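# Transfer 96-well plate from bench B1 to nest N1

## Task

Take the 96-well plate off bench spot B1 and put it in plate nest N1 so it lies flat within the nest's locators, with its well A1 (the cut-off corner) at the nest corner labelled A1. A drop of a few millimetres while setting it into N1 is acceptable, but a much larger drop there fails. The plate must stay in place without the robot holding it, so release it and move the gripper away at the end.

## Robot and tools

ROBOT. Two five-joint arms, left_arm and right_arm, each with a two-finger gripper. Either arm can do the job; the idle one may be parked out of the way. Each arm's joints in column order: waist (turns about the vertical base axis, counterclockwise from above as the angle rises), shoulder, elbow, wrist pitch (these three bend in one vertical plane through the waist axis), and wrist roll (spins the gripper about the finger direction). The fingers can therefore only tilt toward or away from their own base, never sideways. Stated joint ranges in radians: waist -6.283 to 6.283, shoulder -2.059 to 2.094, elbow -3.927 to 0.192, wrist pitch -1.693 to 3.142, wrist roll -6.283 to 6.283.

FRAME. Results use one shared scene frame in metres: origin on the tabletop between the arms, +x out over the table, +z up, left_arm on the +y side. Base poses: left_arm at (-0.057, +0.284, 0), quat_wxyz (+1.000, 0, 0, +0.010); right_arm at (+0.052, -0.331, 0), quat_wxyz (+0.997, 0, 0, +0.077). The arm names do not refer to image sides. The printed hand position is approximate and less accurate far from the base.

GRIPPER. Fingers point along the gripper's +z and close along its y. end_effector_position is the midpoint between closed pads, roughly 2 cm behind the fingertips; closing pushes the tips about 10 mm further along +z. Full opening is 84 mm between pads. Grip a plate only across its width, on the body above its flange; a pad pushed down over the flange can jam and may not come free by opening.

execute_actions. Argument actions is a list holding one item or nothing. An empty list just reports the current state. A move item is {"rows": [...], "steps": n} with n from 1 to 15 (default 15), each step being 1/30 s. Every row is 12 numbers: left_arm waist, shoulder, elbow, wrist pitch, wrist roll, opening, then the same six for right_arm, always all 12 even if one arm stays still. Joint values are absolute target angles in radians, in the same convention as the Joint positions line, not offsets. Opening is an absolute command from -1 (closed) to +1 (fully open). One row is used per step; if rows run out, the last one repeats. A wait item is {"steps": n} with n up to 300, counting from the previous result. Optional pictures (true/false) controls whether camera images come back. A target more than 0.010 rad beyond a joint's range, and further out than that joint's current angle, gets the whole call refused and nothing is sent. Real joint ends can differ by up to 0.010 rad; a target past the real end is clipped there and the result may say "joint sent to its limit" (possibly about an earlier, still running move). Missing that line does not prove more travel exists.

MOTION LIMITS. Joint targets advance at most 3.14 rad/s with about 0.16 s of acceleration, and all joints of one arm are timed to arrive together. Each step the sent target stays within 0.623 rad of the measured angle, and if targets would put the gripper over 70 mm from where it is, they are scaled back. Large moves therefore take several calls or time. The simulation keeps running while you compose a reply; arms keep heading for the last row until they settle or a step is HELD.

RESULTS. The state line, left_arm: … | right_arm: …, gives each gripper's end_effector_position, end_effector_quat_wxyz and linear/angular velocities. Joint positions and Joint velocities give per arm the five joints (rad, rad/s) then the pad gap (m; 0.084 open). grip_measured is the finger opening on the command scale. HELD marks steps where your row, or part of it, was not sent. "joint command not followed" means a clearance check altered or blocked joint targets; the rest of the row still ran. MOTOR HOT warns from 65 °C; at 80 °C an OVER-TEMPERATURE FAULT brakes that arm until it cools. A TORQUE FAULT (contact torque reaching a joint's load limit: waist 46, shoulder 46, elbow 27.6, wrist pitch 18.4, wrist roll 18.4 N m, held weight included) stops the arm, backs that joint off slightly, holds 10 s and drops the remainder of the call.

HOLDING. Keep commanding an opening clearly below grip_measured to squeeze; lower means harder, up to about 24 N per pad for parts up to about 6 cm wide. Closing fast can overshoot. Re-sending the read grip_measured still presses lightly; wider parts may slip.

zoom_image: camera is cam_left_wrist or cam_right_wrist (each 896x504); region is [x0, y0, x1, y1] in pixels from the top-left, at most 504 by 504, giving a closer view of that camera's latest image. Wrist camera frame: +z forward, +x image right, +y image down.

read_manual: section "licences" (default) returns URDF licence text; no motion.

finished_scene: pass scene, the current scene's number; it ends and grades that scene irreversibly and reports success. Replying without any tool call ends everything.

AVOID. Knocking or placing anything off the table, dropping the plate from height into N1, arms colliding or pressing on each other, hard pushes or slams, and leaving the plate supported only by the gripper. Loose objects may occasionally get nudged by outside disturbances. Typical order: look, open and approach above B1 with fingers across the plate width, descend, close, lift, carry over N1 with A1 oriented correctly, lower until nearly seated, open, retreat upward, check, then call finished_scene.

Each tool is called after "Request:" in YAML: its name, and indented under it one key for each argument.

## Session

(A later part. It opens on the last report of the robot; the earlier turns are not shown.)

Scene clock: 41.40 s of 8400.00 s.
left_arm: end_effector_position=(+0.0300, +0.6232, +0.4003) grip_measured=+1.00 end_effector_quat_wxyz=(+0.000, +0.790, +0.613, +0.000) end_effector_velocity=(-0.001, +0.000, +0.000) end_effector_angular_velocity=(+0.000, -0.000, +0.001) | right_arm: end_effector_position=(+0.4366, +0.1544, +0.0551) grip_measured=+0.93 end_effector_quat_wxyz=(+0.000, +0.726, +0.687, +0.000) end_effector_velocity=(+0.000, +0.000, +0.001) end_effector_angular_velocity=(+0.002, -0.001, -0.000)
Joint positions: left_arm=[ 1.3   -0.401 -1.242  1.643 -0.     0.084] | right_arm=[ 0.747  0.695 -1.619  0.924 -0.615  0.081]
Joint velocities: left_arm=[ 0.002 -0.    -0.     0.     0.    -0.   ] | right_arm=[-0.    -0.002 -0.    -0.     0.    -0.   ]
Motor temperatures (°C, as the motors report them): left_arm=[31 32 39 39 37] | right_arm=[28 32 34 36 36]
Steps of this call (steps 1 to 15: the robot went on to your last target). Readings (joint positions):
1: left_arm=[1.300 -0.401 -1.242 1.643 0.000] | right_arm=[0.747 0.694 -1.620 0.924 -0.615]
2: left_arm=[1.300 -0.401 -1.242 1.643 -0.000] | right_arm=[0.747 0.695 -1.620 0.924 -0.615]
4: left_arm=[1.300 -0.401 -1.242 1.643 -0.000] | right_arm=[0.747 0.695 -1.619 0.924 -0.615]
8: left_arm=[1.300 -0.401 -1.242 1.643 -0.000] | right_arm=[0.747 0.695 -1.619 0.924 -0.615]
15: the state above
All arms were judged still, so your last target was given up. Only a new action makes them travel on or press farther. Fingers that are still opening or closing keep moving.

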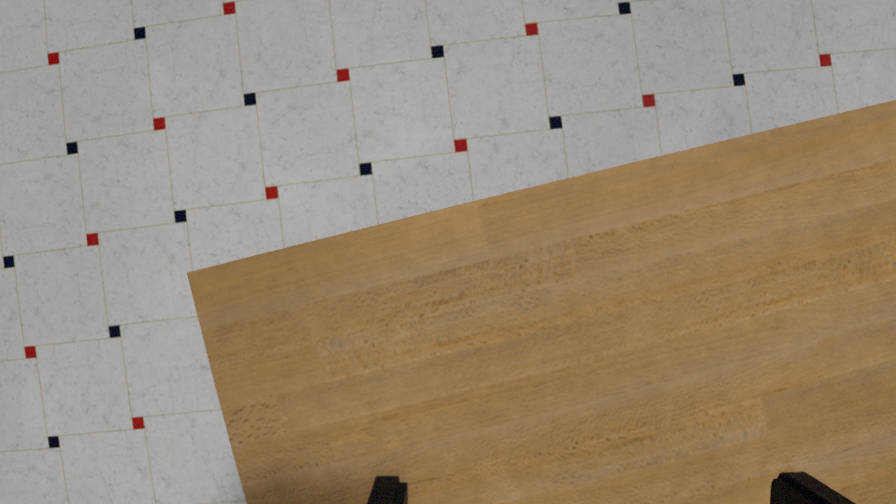

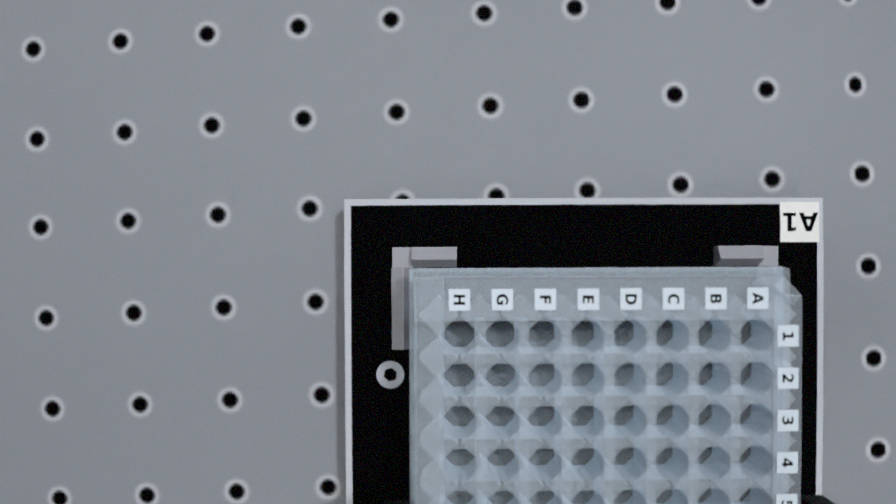

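Request:
execute_actions:
  actions:
    - {"rows":[[1.3,-0.401,-1.242,1.643,0,1,0.7483,0.6969,-1.6187,0.9218,-0.6135,0.4],[1.3,-0.401,-1.242,1.643,0,1,0.7483,0.6986,-1.6184,0.9198,-0.6135,0.4],[1.3,-0.401,-1.242,1.643,0,1,0.7483,0.7002,-1.618,0.9178,-0.6135,0.4],[1.3,-0.401,-1.242,1.643,0,1,0.7483,0.7018,-1.6176,0.9158,-0.6135,0.4],[1.3,-0.401,-1.242,1.643,0,1,0.7483,0.7034,-1.6173,0.9139,-0.6135,0.4],[1.3,-0.401,-1.242,1.643,0,1,0.7483,0.7051,-1.6169,0.9118,-0.6135,0.4],[1.3,-0.401,-1.242,1.643,0,1,0.7483,0.7067,-1.6166,0.9099,-0.6135,0.4],[1.3,-0.401,-1.242,1.643,0,1,0.7483,0.7083,-1.6162,0.9079,-0.6135,0.4],[1.3,-0.401,-1.242,1.643,0,1,0.7483,0.7099,-1.6158,0.9059,-0.6135,0.4],[1.3,-0.401,-1.242,1.643,0,1,0.7483,0.7116,-1.6155,0.9039,-0.6135,0.4],[1.3,-0.401,-1.242,1.643,0,1,0.7483,0.7132,-1.6151,0.9019,-0.6135,0.4]],"steps":15}
  pictures: false

Request:
execute_actions:
  actions:
    - {"steps":15}

Request:
zoom_image:
  camera: "cam_right_wrist"
  region: [360, 220, 480, 380]

Request:
zoom_image:
  camera: "cam_right_wrist"
  region: [700, 220, 860, 320]

Scene clock: 55.57 s of 8400.00 s.
left_arm: end_effector_position=(+0.0300, +0.6232, +0.4003) grip_measured=+1.00 end_effector_quat_wxyz=(+0.000, +0.790, +0.613, +0.000) end_effector_velocity=(+0.000, -0.000, -0.000) end_effector_angular_velocity=(-0.001, +0.000, -0.002) | right_arm: end_effector_position=(+0.4362, +0.1548, +0.0448) grip_measured=+0.93 end_effector_quat_wxyz=(-0.000, +0.726, +0.687, +0.000) end_effector_velocity=(+0.002, -0.000, -0.004) end_effector_angular_velocity=(+0.003, -0.002, -0.001)
Joint positions: left_arm=[ 1.3   -0.401 -1.242  1.643  0.     0.084] | right_arm=[ 0.748  0.712 -1.615  0.903 -0.614  0.081]
Joint velocities: left_arm=[-0.002  0.     0.001  0.001  0.     0.   ] | right_arm=[-0.003  0.007  0.001 -0.011 -0.001  0.   ]
Motor temperatures (°C, as the motors report them): left_arm=[31 32 39 39 37] | right_arm=[28 33 35 37 36]
Steps of this call (steps 1 to 90: nothing new was sent; then 10.67 s passed at rest; steps 91 to 105: all 15 steps of this action). Readings (joint positions):
91: left_arm=[1.300 -0.401 -1.242 1.643 -0.000] | right_arm=[0.747 0.695 -1.619 0.924 -0.615]
92: left_arm=[1.300 -0.401 -1.242 1.643 -0.000] | right_arm=[0.747 0.696 -1.619 0.923 -0.614]
94: left_arm=[1.300 -0.401 -1.242 1.643 -0.000] | right_arm=[0.748 0.697 -1.619 0.921 -0.614]
98: left_arm=[1.300 -0.401 -1.242 1.643 -0.000] | right_arm=[0.748 0.703 -1.617 0.914 -0.614]
105: the state above

Scene clock: 56.07 s of 8400.00 s.
left_arm: end_effector_position=(+0.0300, +0.6232, +0.4003) grip_measured=+1.00 end_effector_quat_wxyz=(+0.000, +0.790, +0.613, +0.000) end_effector_velocity=(-0.000, +0.000, +0.000) end_effector_angular_velocity=(+0.000, -0.000, +0.001) | right_arm: end_effector_position=(+0.4362, +0.1549, +0.0443) grip_measured=+0.93 end_effector_quat_wxyz=(-0.000, +0.726, +0.687, +0.000) end_effector_velocity=(-0.000, -0.000, +0.000) end_effector_angular_velocity=(+0.000, -0.000, -0.000)
Joint positions: left_arm=[ 1.3   -0.401 -1.242  1.643  0.     0.084] | right_arm=[ 0.748  0.713 -1.615  0.902 -0.614  0.081]
Joint velocities: left_arm=[ 0.001 -0.    -0.    -0.    -0.    -0.   ] | right_arm=[ 0.    -0.001  0.001  0.     0.     0.   ]
Motor temperatures (°C, as the motors report them): left_arm=[31 32 39 39 37] | right_arm=[28 33 35 37 36]
Steps of this call (steps 1 to 15: the robot went on to your last target). Readings (joint positions):
1: left_arm=[1.300 -0.401 -1.242 1.643 0.000] | right_arm=[0.748 0.712 -1.615 0.903 -0.614]
2: left_arm=[1.300 -0.401 -1.242 1.643 0.000] | right_arm=[0.748 0.712 -1.615 0.903 -0.614]
4: left_arm=[1.300 -0.401 -1.242 1.643 -0.000] | right_arm=[0.748 0.713 -1.615 0.902 -0.614]
8: left_arm=[1.300 -0.401 -1.242 1.643 -0.000] | right_arm=[0.748 0.713 -1.615 0.902 -0.614]
15: the state above
All arms were judged still, so your last target was given up. Only a new action makes them travel on or press farther. Fingers that are still opening or closing keep moving.

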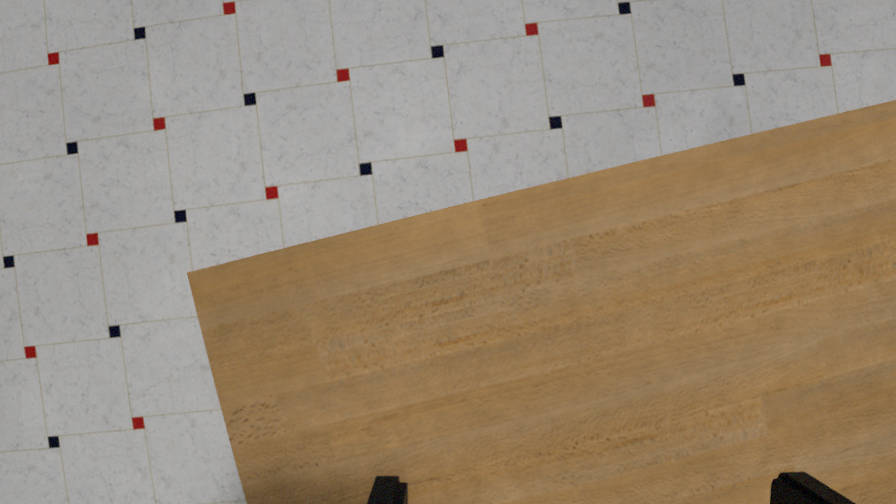

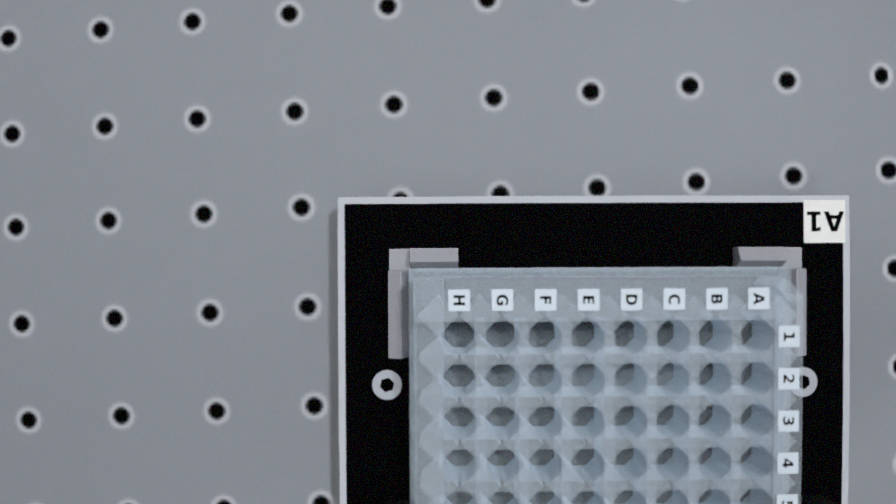

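Region (360, 220, 480, 380) of cam_right_wrist's 896x504 image, scaled by 3.150, with more detail than that image has; it fills the left 378 columns of this view, and the rest is white.

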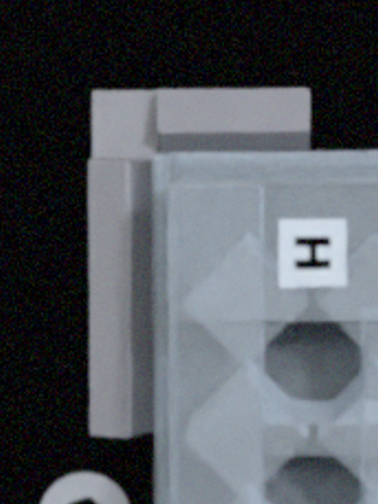

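Region (700, 220, 860, 320) of cam_right_wrist's 896x504 image, scaled by 3.150, with more detail than that image has; it fills the top 315 rows of this view, and the rest is white.

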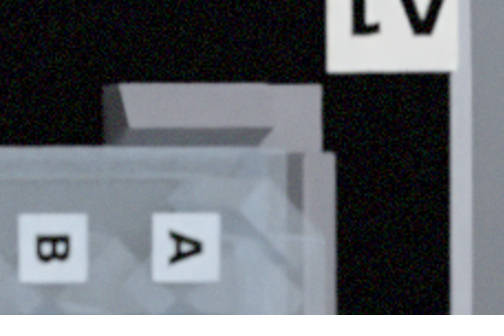

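Request:
execute_actions:
  actions:
    - {"rows":[[1.3,-0.401,-1.242,1.643,0,1,0.7474,0.7107,-1.6123,0.9016,-0.6144,0.4],[1.3,-0.401,-1.242,1.643,0,1,0.7474,0.7107,-1.6123,0.9016,-0.6144,0.4],[1.3,-0.401,-1.242,1.643,0,1,0.7474,0.7107,-1.6123,0.9016,-0.6144,0.4],[1.3,-0.401,-1.242,1.643,0,1,0.7474,0.7107,-1.6123,0.9016,-0.6144,0.4],[1.3,-0.401,-1.242,1.643,0,1,0.7474,0.7107,-1.6123,0.9016,-0.6144,0.4],[1.3,-0.401,-1.242,1.643,0,1,0.7474,0.7107,-1.6123,0.9016,-0.6144,0.4],[1.3,-0.401,-1.242,1.643,0,1,0.7474,0.7115,-1.6121,0.9006,-0.6144,0.4],[1.3,-0.401,-1.242,1.643,0,1,0.7474,0.7123,-1.6119,0.8996,-0.6144,0.4],[1.3,-0.401,-1.242,1.643,0,1,0.7474,0.7131,-1.6117,0.8986,-0.6144,0.4],[1.3,-0.401,-1.242,1.643,0,1,0.7474,0.7139,-1.6115,0.8976,-0.6144,0.4],[1.3,-0.401,-1.242,1.643,0,1,0.7474,0.7147,-1.6113,0.8966,-0.6144,0.4]],"steps":15}
  pictures: false

Request:
execute_actions:
  actions:
    - {"steps":15}

Request:
zoom_image:
  camera: "cam_right_wrist"
  region: [360, 220, 480, 380]

Request:
zoom_image:
  camera: "cam_right_wrist"
  region: [700, 220, 860, 320]

Scene clock: 63.47 s of 8400.00 s.
left_arm: end_effector_position=(+0.0300, +0.6232, +0.4003) grip_measured=+1.00 end_effector_quat_wxyz=(+0.000, +0.790, +0.613, +0.000) end_effector_velocity=(-0.000, -0.000, +0.000) end_effector_angular_velocity=(-0.000, +0.000, +0.000) | right_arm: end_effector_position=(+0.4361, +0.1544, +0.0433) grip_measured=+0.93 end_effector_quat_wxyz=(-0.000, +0.726, +0.688, +0.000) end_effector_velocity=(+0.000, +0.000, -0.001) end_effector_angular_velocity=(+0.001, -0.001, +0.001)
Joint positions: left_arm=[ 1.3   -0.401 -1.242  1.643 -0.     0.084] | right_arm=[ 0.748  0.713 -1.612  0.898 -0.614  0.082]
Joint velocities: left_arm=[ 0.    -0.    -0.     0.001 -0.     0.   ] | right_arm=[ 0.     0.001  0.001 -0.004 -0.     0.   ]
Motor temperatures (°C, as the motors report them): left_arm=[31 32 39 39 37] | right_arm=[28 33 35 37 36]
Steps of this call (steps 1 to 90: nothing new was sent; then 3.90 s passed at rest; steps 91 to 105: all 15 steps of this action). Readings (joint positions):
91: left_arm=[1.300 -0.401 -1.242 1.643 -0.000] | right_arm=[0.748 0.713 -1.615 0.902 -0.614]
92: left_arm=[1.300 -0.401 -1.242 1.643 0.000] | right_arm=[0.748 0.713 -1.615 0.902 -0.614]
94: left_arm=[1.300 -0.401 -1.242 1.643 0.000] | right_arm=[0.748 0.712 -1.613 0.901 -0.614]
98: left_arm=[1.300 -0.401 -1.242 1.643 -0.000] | right_arm=[0.748 0.712 -1.613 0.900 -0.614]
105: the state above

Scene clock: 63.97 s of 8400.00 s.
left_arm: end_effector_position=(+0.0300, +0.6232, +0.4003) grip_measured=+1.00 end_effector_quat_wxyz=(+0.000, +0.790, +0.613, +0.000) end_effector_velocity=(+0.000, +0.000, +0.000) end_effector_angular_velocity=(+0.000, -0.000, -0.000) | right_arm: end_effector_position=(+0.4362, +0.1544, +0.0430) grip_measured=+0.93 end_effector_quat_wxyz=(-0.000, +0.726, +0.688, +0.000) end_effector_velocity=(+0.000, +0.000, +0.000) end_effector_angular_velocity=(+0.000, -0.000, -0.000)
Joint positions: left_arm=[ 1.3   -0.401 -1.242  1.643 -0.     0.084] | right_arm=[ 0.748  0.713 -1.612  0.897 -0.614  0.082]
Joint velocities: left_arm=[-0. -0. -0. -0. -0.  0.] | right_arm=[-0.    -0.    -0.001  0.    -0.     0.   ]
Motor temperatures (°C, as the motors report them): left_arm=[31 32 39 39 37] | right_arm=[28 33 35 37 36]
Steps of this call (steps 1 to 15: the robot went on to your last target). Readings (joint positions):
1: left_arm=[1.300 -0.401 -1.242 1.643 0.000] | right_arm=[0.748 0.713 -1.612 0.898 -0.614]
2: left_arm=[1.300 -0.401 -1.242 1.643 0.000] | right_arm=[0.748 0.713 -1.612 0.898 -0.614]
4: left_arm=[1.300 -0.401 -1.242 1.643 0.000] | right_arm=[0.748 0.713 -1.612 0.898 -0.614]
8: left_arm=[1.300 -0.401 -1.242 1.643 0.000] | right_arm=[0.748 0.713 -1.612 0.898 -0.614]
15: the state above
All arms were judged still, so your last target was given up. Only a new action makes them travel on or press farther. Fingers that are still opening or closing keep moving.

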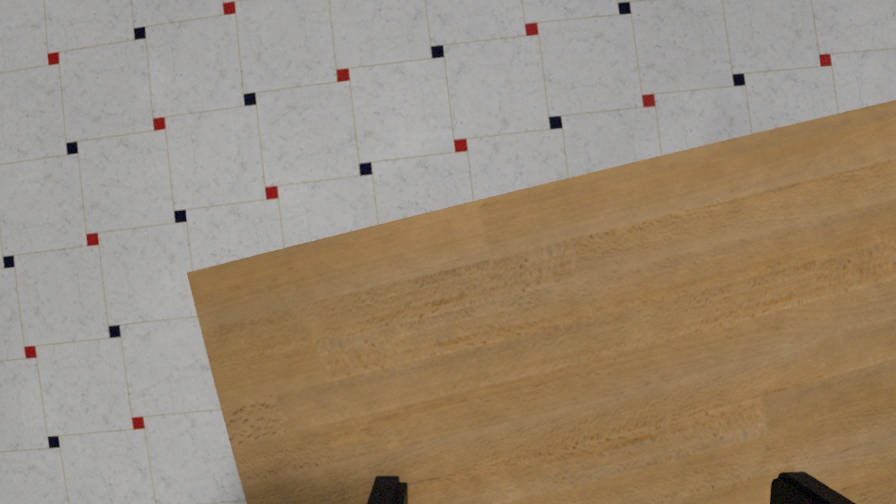

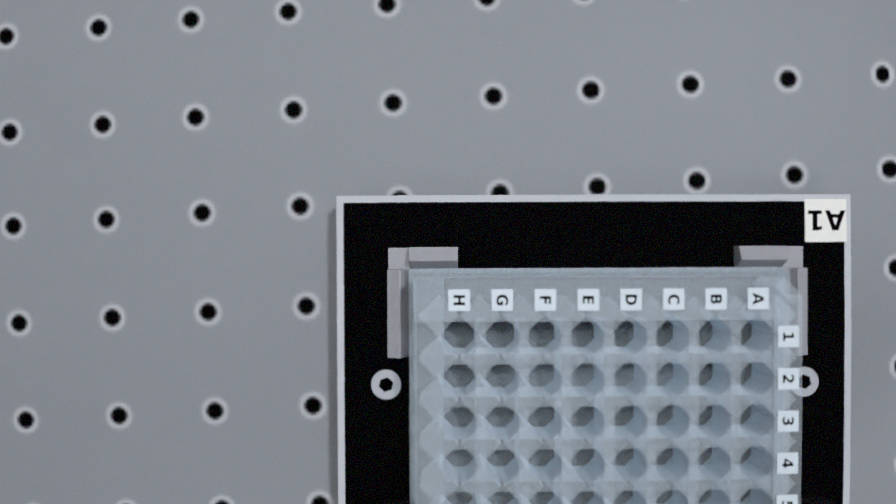

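Region (360, 220, 480, 380) of cam_right_wrist's 896x504 image, scaled by 3.150, with more detail than that image has; it fills the left 378 columns of this view, and the rest is white.

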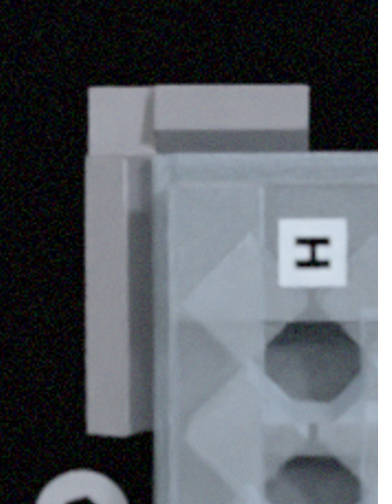

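Region (700, 220, 860, 320) of cam_right_wrist's 896x504 image, scaled by 3.150, with more detail than that image has; it fills the top 315 rows of this view, and the rest is white.

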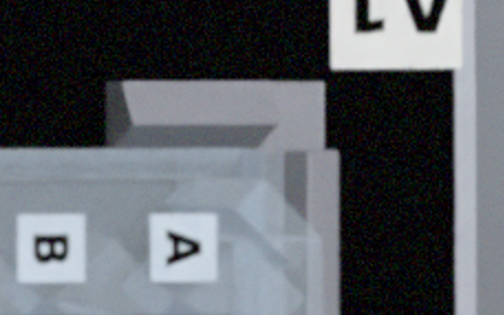

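Request:
execute_actions:
  actions:
    - {"rows":[[1.3,-0.401,-1.242,1.643,0,1,0.7476,0.7131,-1.6117,0.8986,-0.6144,0.8],[1.3,-0.401,-1.242,1.643,0,1,0.7476,0.7131,-1.6117,0.8986,-0.6144,1]],"steps":12}
  pictures: false

Request:
execute_actions:
  actions:
    - {"rows":[[1.3,-0.401,-1.242,1.643,0,1,0.7476,0.705,-1.6135,0.9085,-0.6144,1],[1.3,-0.401,-1.242,1.643,0,1,0.7476,0.6935,-1.616,0.9225,-0.6144,1],[1.3,-0.401,-1.242,1.643,0,1,0.7476,0.68,-1.621,0.941,-0.6144,1],[1.3,-0.401,-1.242,1.643,0,1,0.7476,0.665,-1.627,0.962,-0.6144,1]],"steps":12}
  pictures: false

Request:
execute_actions:
  actions:
    - {"rows":[[1.3,-0.401,-1.242,1.643,0,1,0.70,0.33,-1.5,1.17,-0.66,1]],"steps":15}
  pictures: false

Request:
execute_actions:
  actions:
    - {"steps":15}

Scene clock: 68.37 s of 8400.00 s.
left_arm: end_effector_position=(+0.0300, +0.6232, +0.4003) grip_measured=+1.00 end_effector_quat_wxyz=(+0.000, +0.790, +0.613, +0.000) end_effector_velocity=(+0.000, -0.000, -0.000) end_effector_angular_velocity=(-0.001, +0.000, -0.001) | right_arm: end_effector_position=(+0.4352, +0.1530, +0.0402) grip_measured=+1.00 end_effector_quat_wxyz=(+0.000, +0.726, +0.687, -0.002) end_effector_velocity=(+0.000, -0.003, +0.002) end_effector_angular_velocity=(-0.005, +0.004, -0.004)
Joint positions: left_arm=[ 1.3   -0.401 -1.242  1.643 -0.     0.084] | right_arm=[ 0.747  0.717 -1.61   0.898 -0.614  0.084]
Joint velocities: left_arm=[-0.001  0.    -0.     0.001  0.    -0.   ] | right_arm=[-0.003 -0.007  0.002  0.011  0.     0.   ]
Motor temperatures (°C, as the motors report them): left_arm=[31 32 39 39 37] | right_arm=[28 33 34 37 36]
Steps of this call (steps 1 to 90: nothing new was sent; then 1.00 s passed at rest; steps 91 to 102: all 12 steps of this action). Readings (joint positions):
91: left_arm=[1.300 -0.401 -1.242 1.643 -0.000] | right_arm=[0.747 0.715 -1.611 0.897 -0.614]
92: left_arm=[1.300 -0.401 -1.242 1.643 -0.000] | right_arm=[0.747 0.714 -1.611 0.897 -0.614]
94: left_arm=[1.300 -0.401 -1.242 1.643 -0.000] | right_arm=[0.747 0.716 -1.611 0.896 -0.614]
98: left_arm=[1.300 -0.401 -1.242 1.643 -0.000] | right_arm=[0.748 0.717 -1.610 0.896 -0.614]
102: the state above

Scene clock: 68.77 s of 8400.00 s.
left_arm: end_effector_position=(+0.0300, +0.6232, +0.4003) grip_measured=+1.00 end_effector_quat_wxyz=(+0.000, +0.790, +0.613, +0.000) end_effector_velocity=(+0.000, -0.000, +0.000) end_effector_angular_velocity=(+0.000, -0.000, -0.000) | right_arm: end_effector_position=(+0.4360, +0.1543, +0.0733) grip_measured=+1.00 end_effector_quat_wxyz=(+0.000, +0.726, +0.688, -0.000) end_effector_velocity=(-0.010, -0.014, -0.017) end_effector_angular_velocity=(-0.047, +0.038, -0.000)
Joint positions: left_arm=[ 1.3   -0.401 -1.242  1.643  0.     0.084] | right_arm=[ 0.748  0.666 -1.626  0.961 -0.614  0.084]
Joint velocities: left_arm=[-0.     0.    -0.001  0.001  0.    -0.   ] | right_arm=[-0.001  0.011  0.021  0.029 -0.    -0.   ]
Motor temperatures (°C, as the motors report them): left_arm=[31 32 39 39 37] | right_arm=[28 33 34 37 36]
Steps of this call (steps 1 to 12: all 12 steps of this action). Readings (joint positions):
1: left_arm=[1.300 -0.401 -1.242 1.643 -0.000] | right_arm=[0.747 0.716 -1.610 0.898 -0.614]
2: left_arm=[1.300 -0.401 -1.242 1.643 0.000] | right_arm=[0.747 0.715 -1.610 0.901 -0.614]
4: left_arm=[1.300 -0.401 -1.242 1.643 -0.000] | right_arm=[0.747 0.706 -1.611 0.914 -0.614]
8: left_arm=[1.300 -0.401 -1.242 1.643 0.000] | right_arm=[0.748 0.672 -1.624 0.952 -0.614]
12: the state above

Scene clock: 69.27 s of 8400.00 s.
left_arm: end_effector_position=(+0.0300, +0.6232, +0.4003) grip_measured=+1.00 end_effector_quat_wxyz=(+0.000, +0.790, +0.613, +0.000) end_effector_velocity=(+0.000, -0.000, +0.000) end_effector_angular_velocity=(-0.000, +0.000, -0.001) | right_arm: end_effector_position=(+0.4246, +0.0972, +0.2044) grip_measured=+1.00 end_effector_quat_wxyz=(-0.000, +0.727, +0.687, +0.003) end_effector_velocity=(-0.026, -0.040, -0.002) end_effector_angular_velocity=(-0.080, +0.070, +0.008)
Joint positions: left_arm=[ 1.3   -0.401 -1.242  1.643 -0.     0.084] | right_arm=[ 0.701  0.337 -1.506  1.163 -0.659  0.084]
Joint velocities: left_arm=[-0.001 -0.    -0.     0.     0.     0.   ] | right_arm=[-0.011 -0.077  0.091  0.092 -0.019 -0.   ]
Motor temperatures (°C, as the motors report them): left_arm=[31 32 39 39 37] | right_arm=[28 33 34 37 36]
Steps of this call (steps 1 to 15: all 15 steps of this action). Readings (joint positions):
1: left_arm=[1.300 -0.401 -1.242 1.643 -0.000] | right_arm=[0.748 0.666 -1.626 0.962 -0.614]
2: left_arm=[1.300 -0.401 -1.242 1.643 0.000] | right_arm=[0.747 0.662 -1.622 0.966 -0.615]
4: left_arm=[1.300 -0.401 -1.242 1.643 -0.000] | right_arm=[0.741 0.621 -1.598 0.997 -0.622]
8: left_arm=[1.300 -0.401 -1.242 1.643 0.000] | right_arm=[0.721 0.480 -1.559 1.075 -0.639]
15: the state above

Scene clock: 69.77 s of 8400.00 s.
left_arm: end_effector_position=(+0.0300, +0.6232, +0.4003) grip_measured=+1.00 end_effector_quat_wxyz=(+0.000, +0.790, +0.613, +0.000) end_effector_velocity=(-0.000, +0.000, -0.000) end_effector_angular_velocity=(-0.000, +0.000, +0.001) | right_arm: end_effector_position=(+0.4229, +0.0944, +0.2048) grip_measured=+1.00 end_effector_quat_wxyz=(+0.000, +0.727, +0.687, -0.000) end_effector_velocity=(+0.000, +0.000, +0.002) end_effector_angular_velocity=(+0.002, -0.002, -0.000)
Joint positions: left_arm=[ 1.3   -0.401 -1.242  1.643  0.     0.084] | right_arm=[ 0.7    0.33  -1.5    1.17  -0.66   0.084]
Joint velocities: left_arm=[ 0.001 -0.     0.    -0.    -0.     0.   ] | right_arm=[-0.    -0.003  0.    -0.     0.    -0.   ]
Motor temperatures (°C, as the motors report them): left_arm=[31 32 39 39 37] | right_arm=[28 33 34 37 36]
Steps of this call (steps 1 to 15: the robot went on to your last target). Readings (joint positions):
1: left_arm=[1.300 -0.401 -1.242 1.643 -0.000] | right_arm=[0.701 0.335 -1.503 1.166 -0.659]
2: left_arm=[1.300 -0.401 -1.242 1.643 -0.000] | right_arm=[0.701 0.335 -1.501 1.167 -0.659]
4: left_arm=[1.300 -0.401 -1.242 1.643 -0.000] | right_arm=[0.701 0.334 -1.499 1.169 -0.660]
8: left_arm=[1.300 -0.401 -1.242 1.643 -0.000] | right_arm=[0.700 0.332 -1.500 1.170 -0.660]
15: the state above
All arms were judged still, so your last target was given up. Only a new action makes them travel on or press farther. Fingers that are still opening or closing keep moving.

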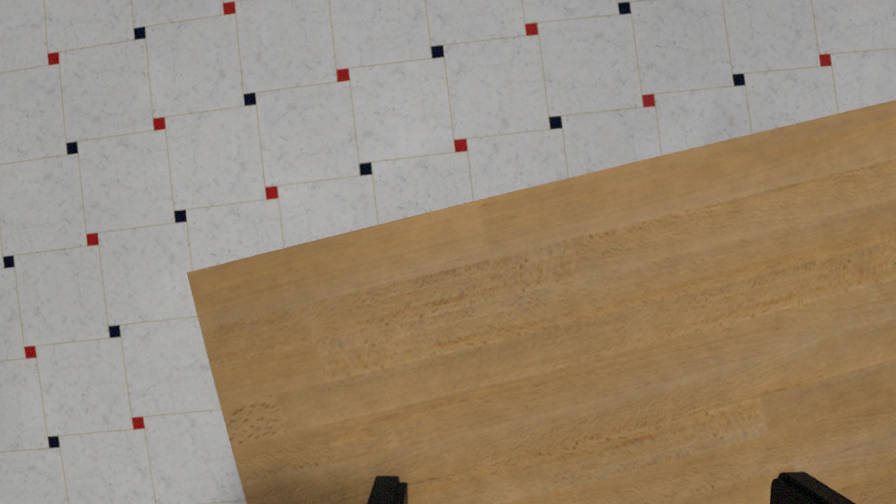

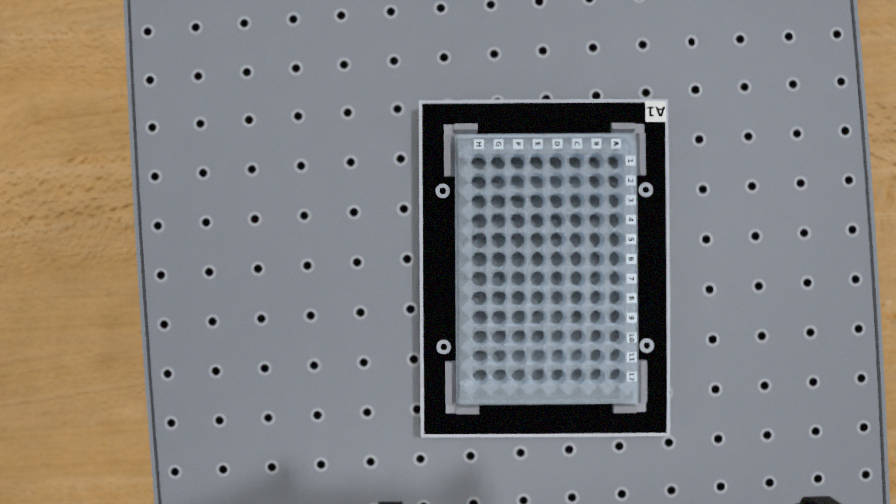

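Request:
zoom_image:
  camera: "cam_right_wrist"
  region: [430, 340, 670, 430]

Request:
zoom_image:
  camera: "cam_right_wrist"
  region: [430, 110, 670, 200]

Region (430, 340, 670, 430) of cam_right_wrist's 896x504 image, scaled by 2.100, with more detail than that image has; it fills the top 189 rows of this view, and the rest is white.

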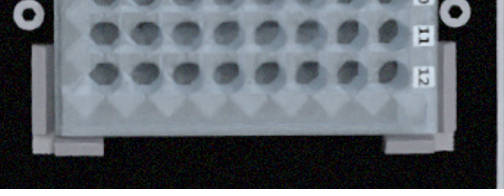

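Region (430, 110, 670, 200) of cam_right_wrist's 896x504 image, scaled by 2.100, with more detail than that image has; it fills the top 189 rows of this view, and the rest is white.

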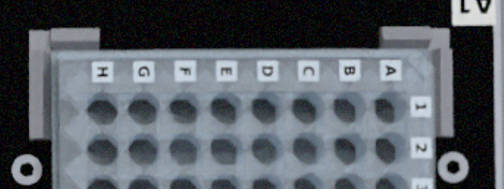

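Request:
finished_scene:
  scene: 2

The scene is finished: the task was done.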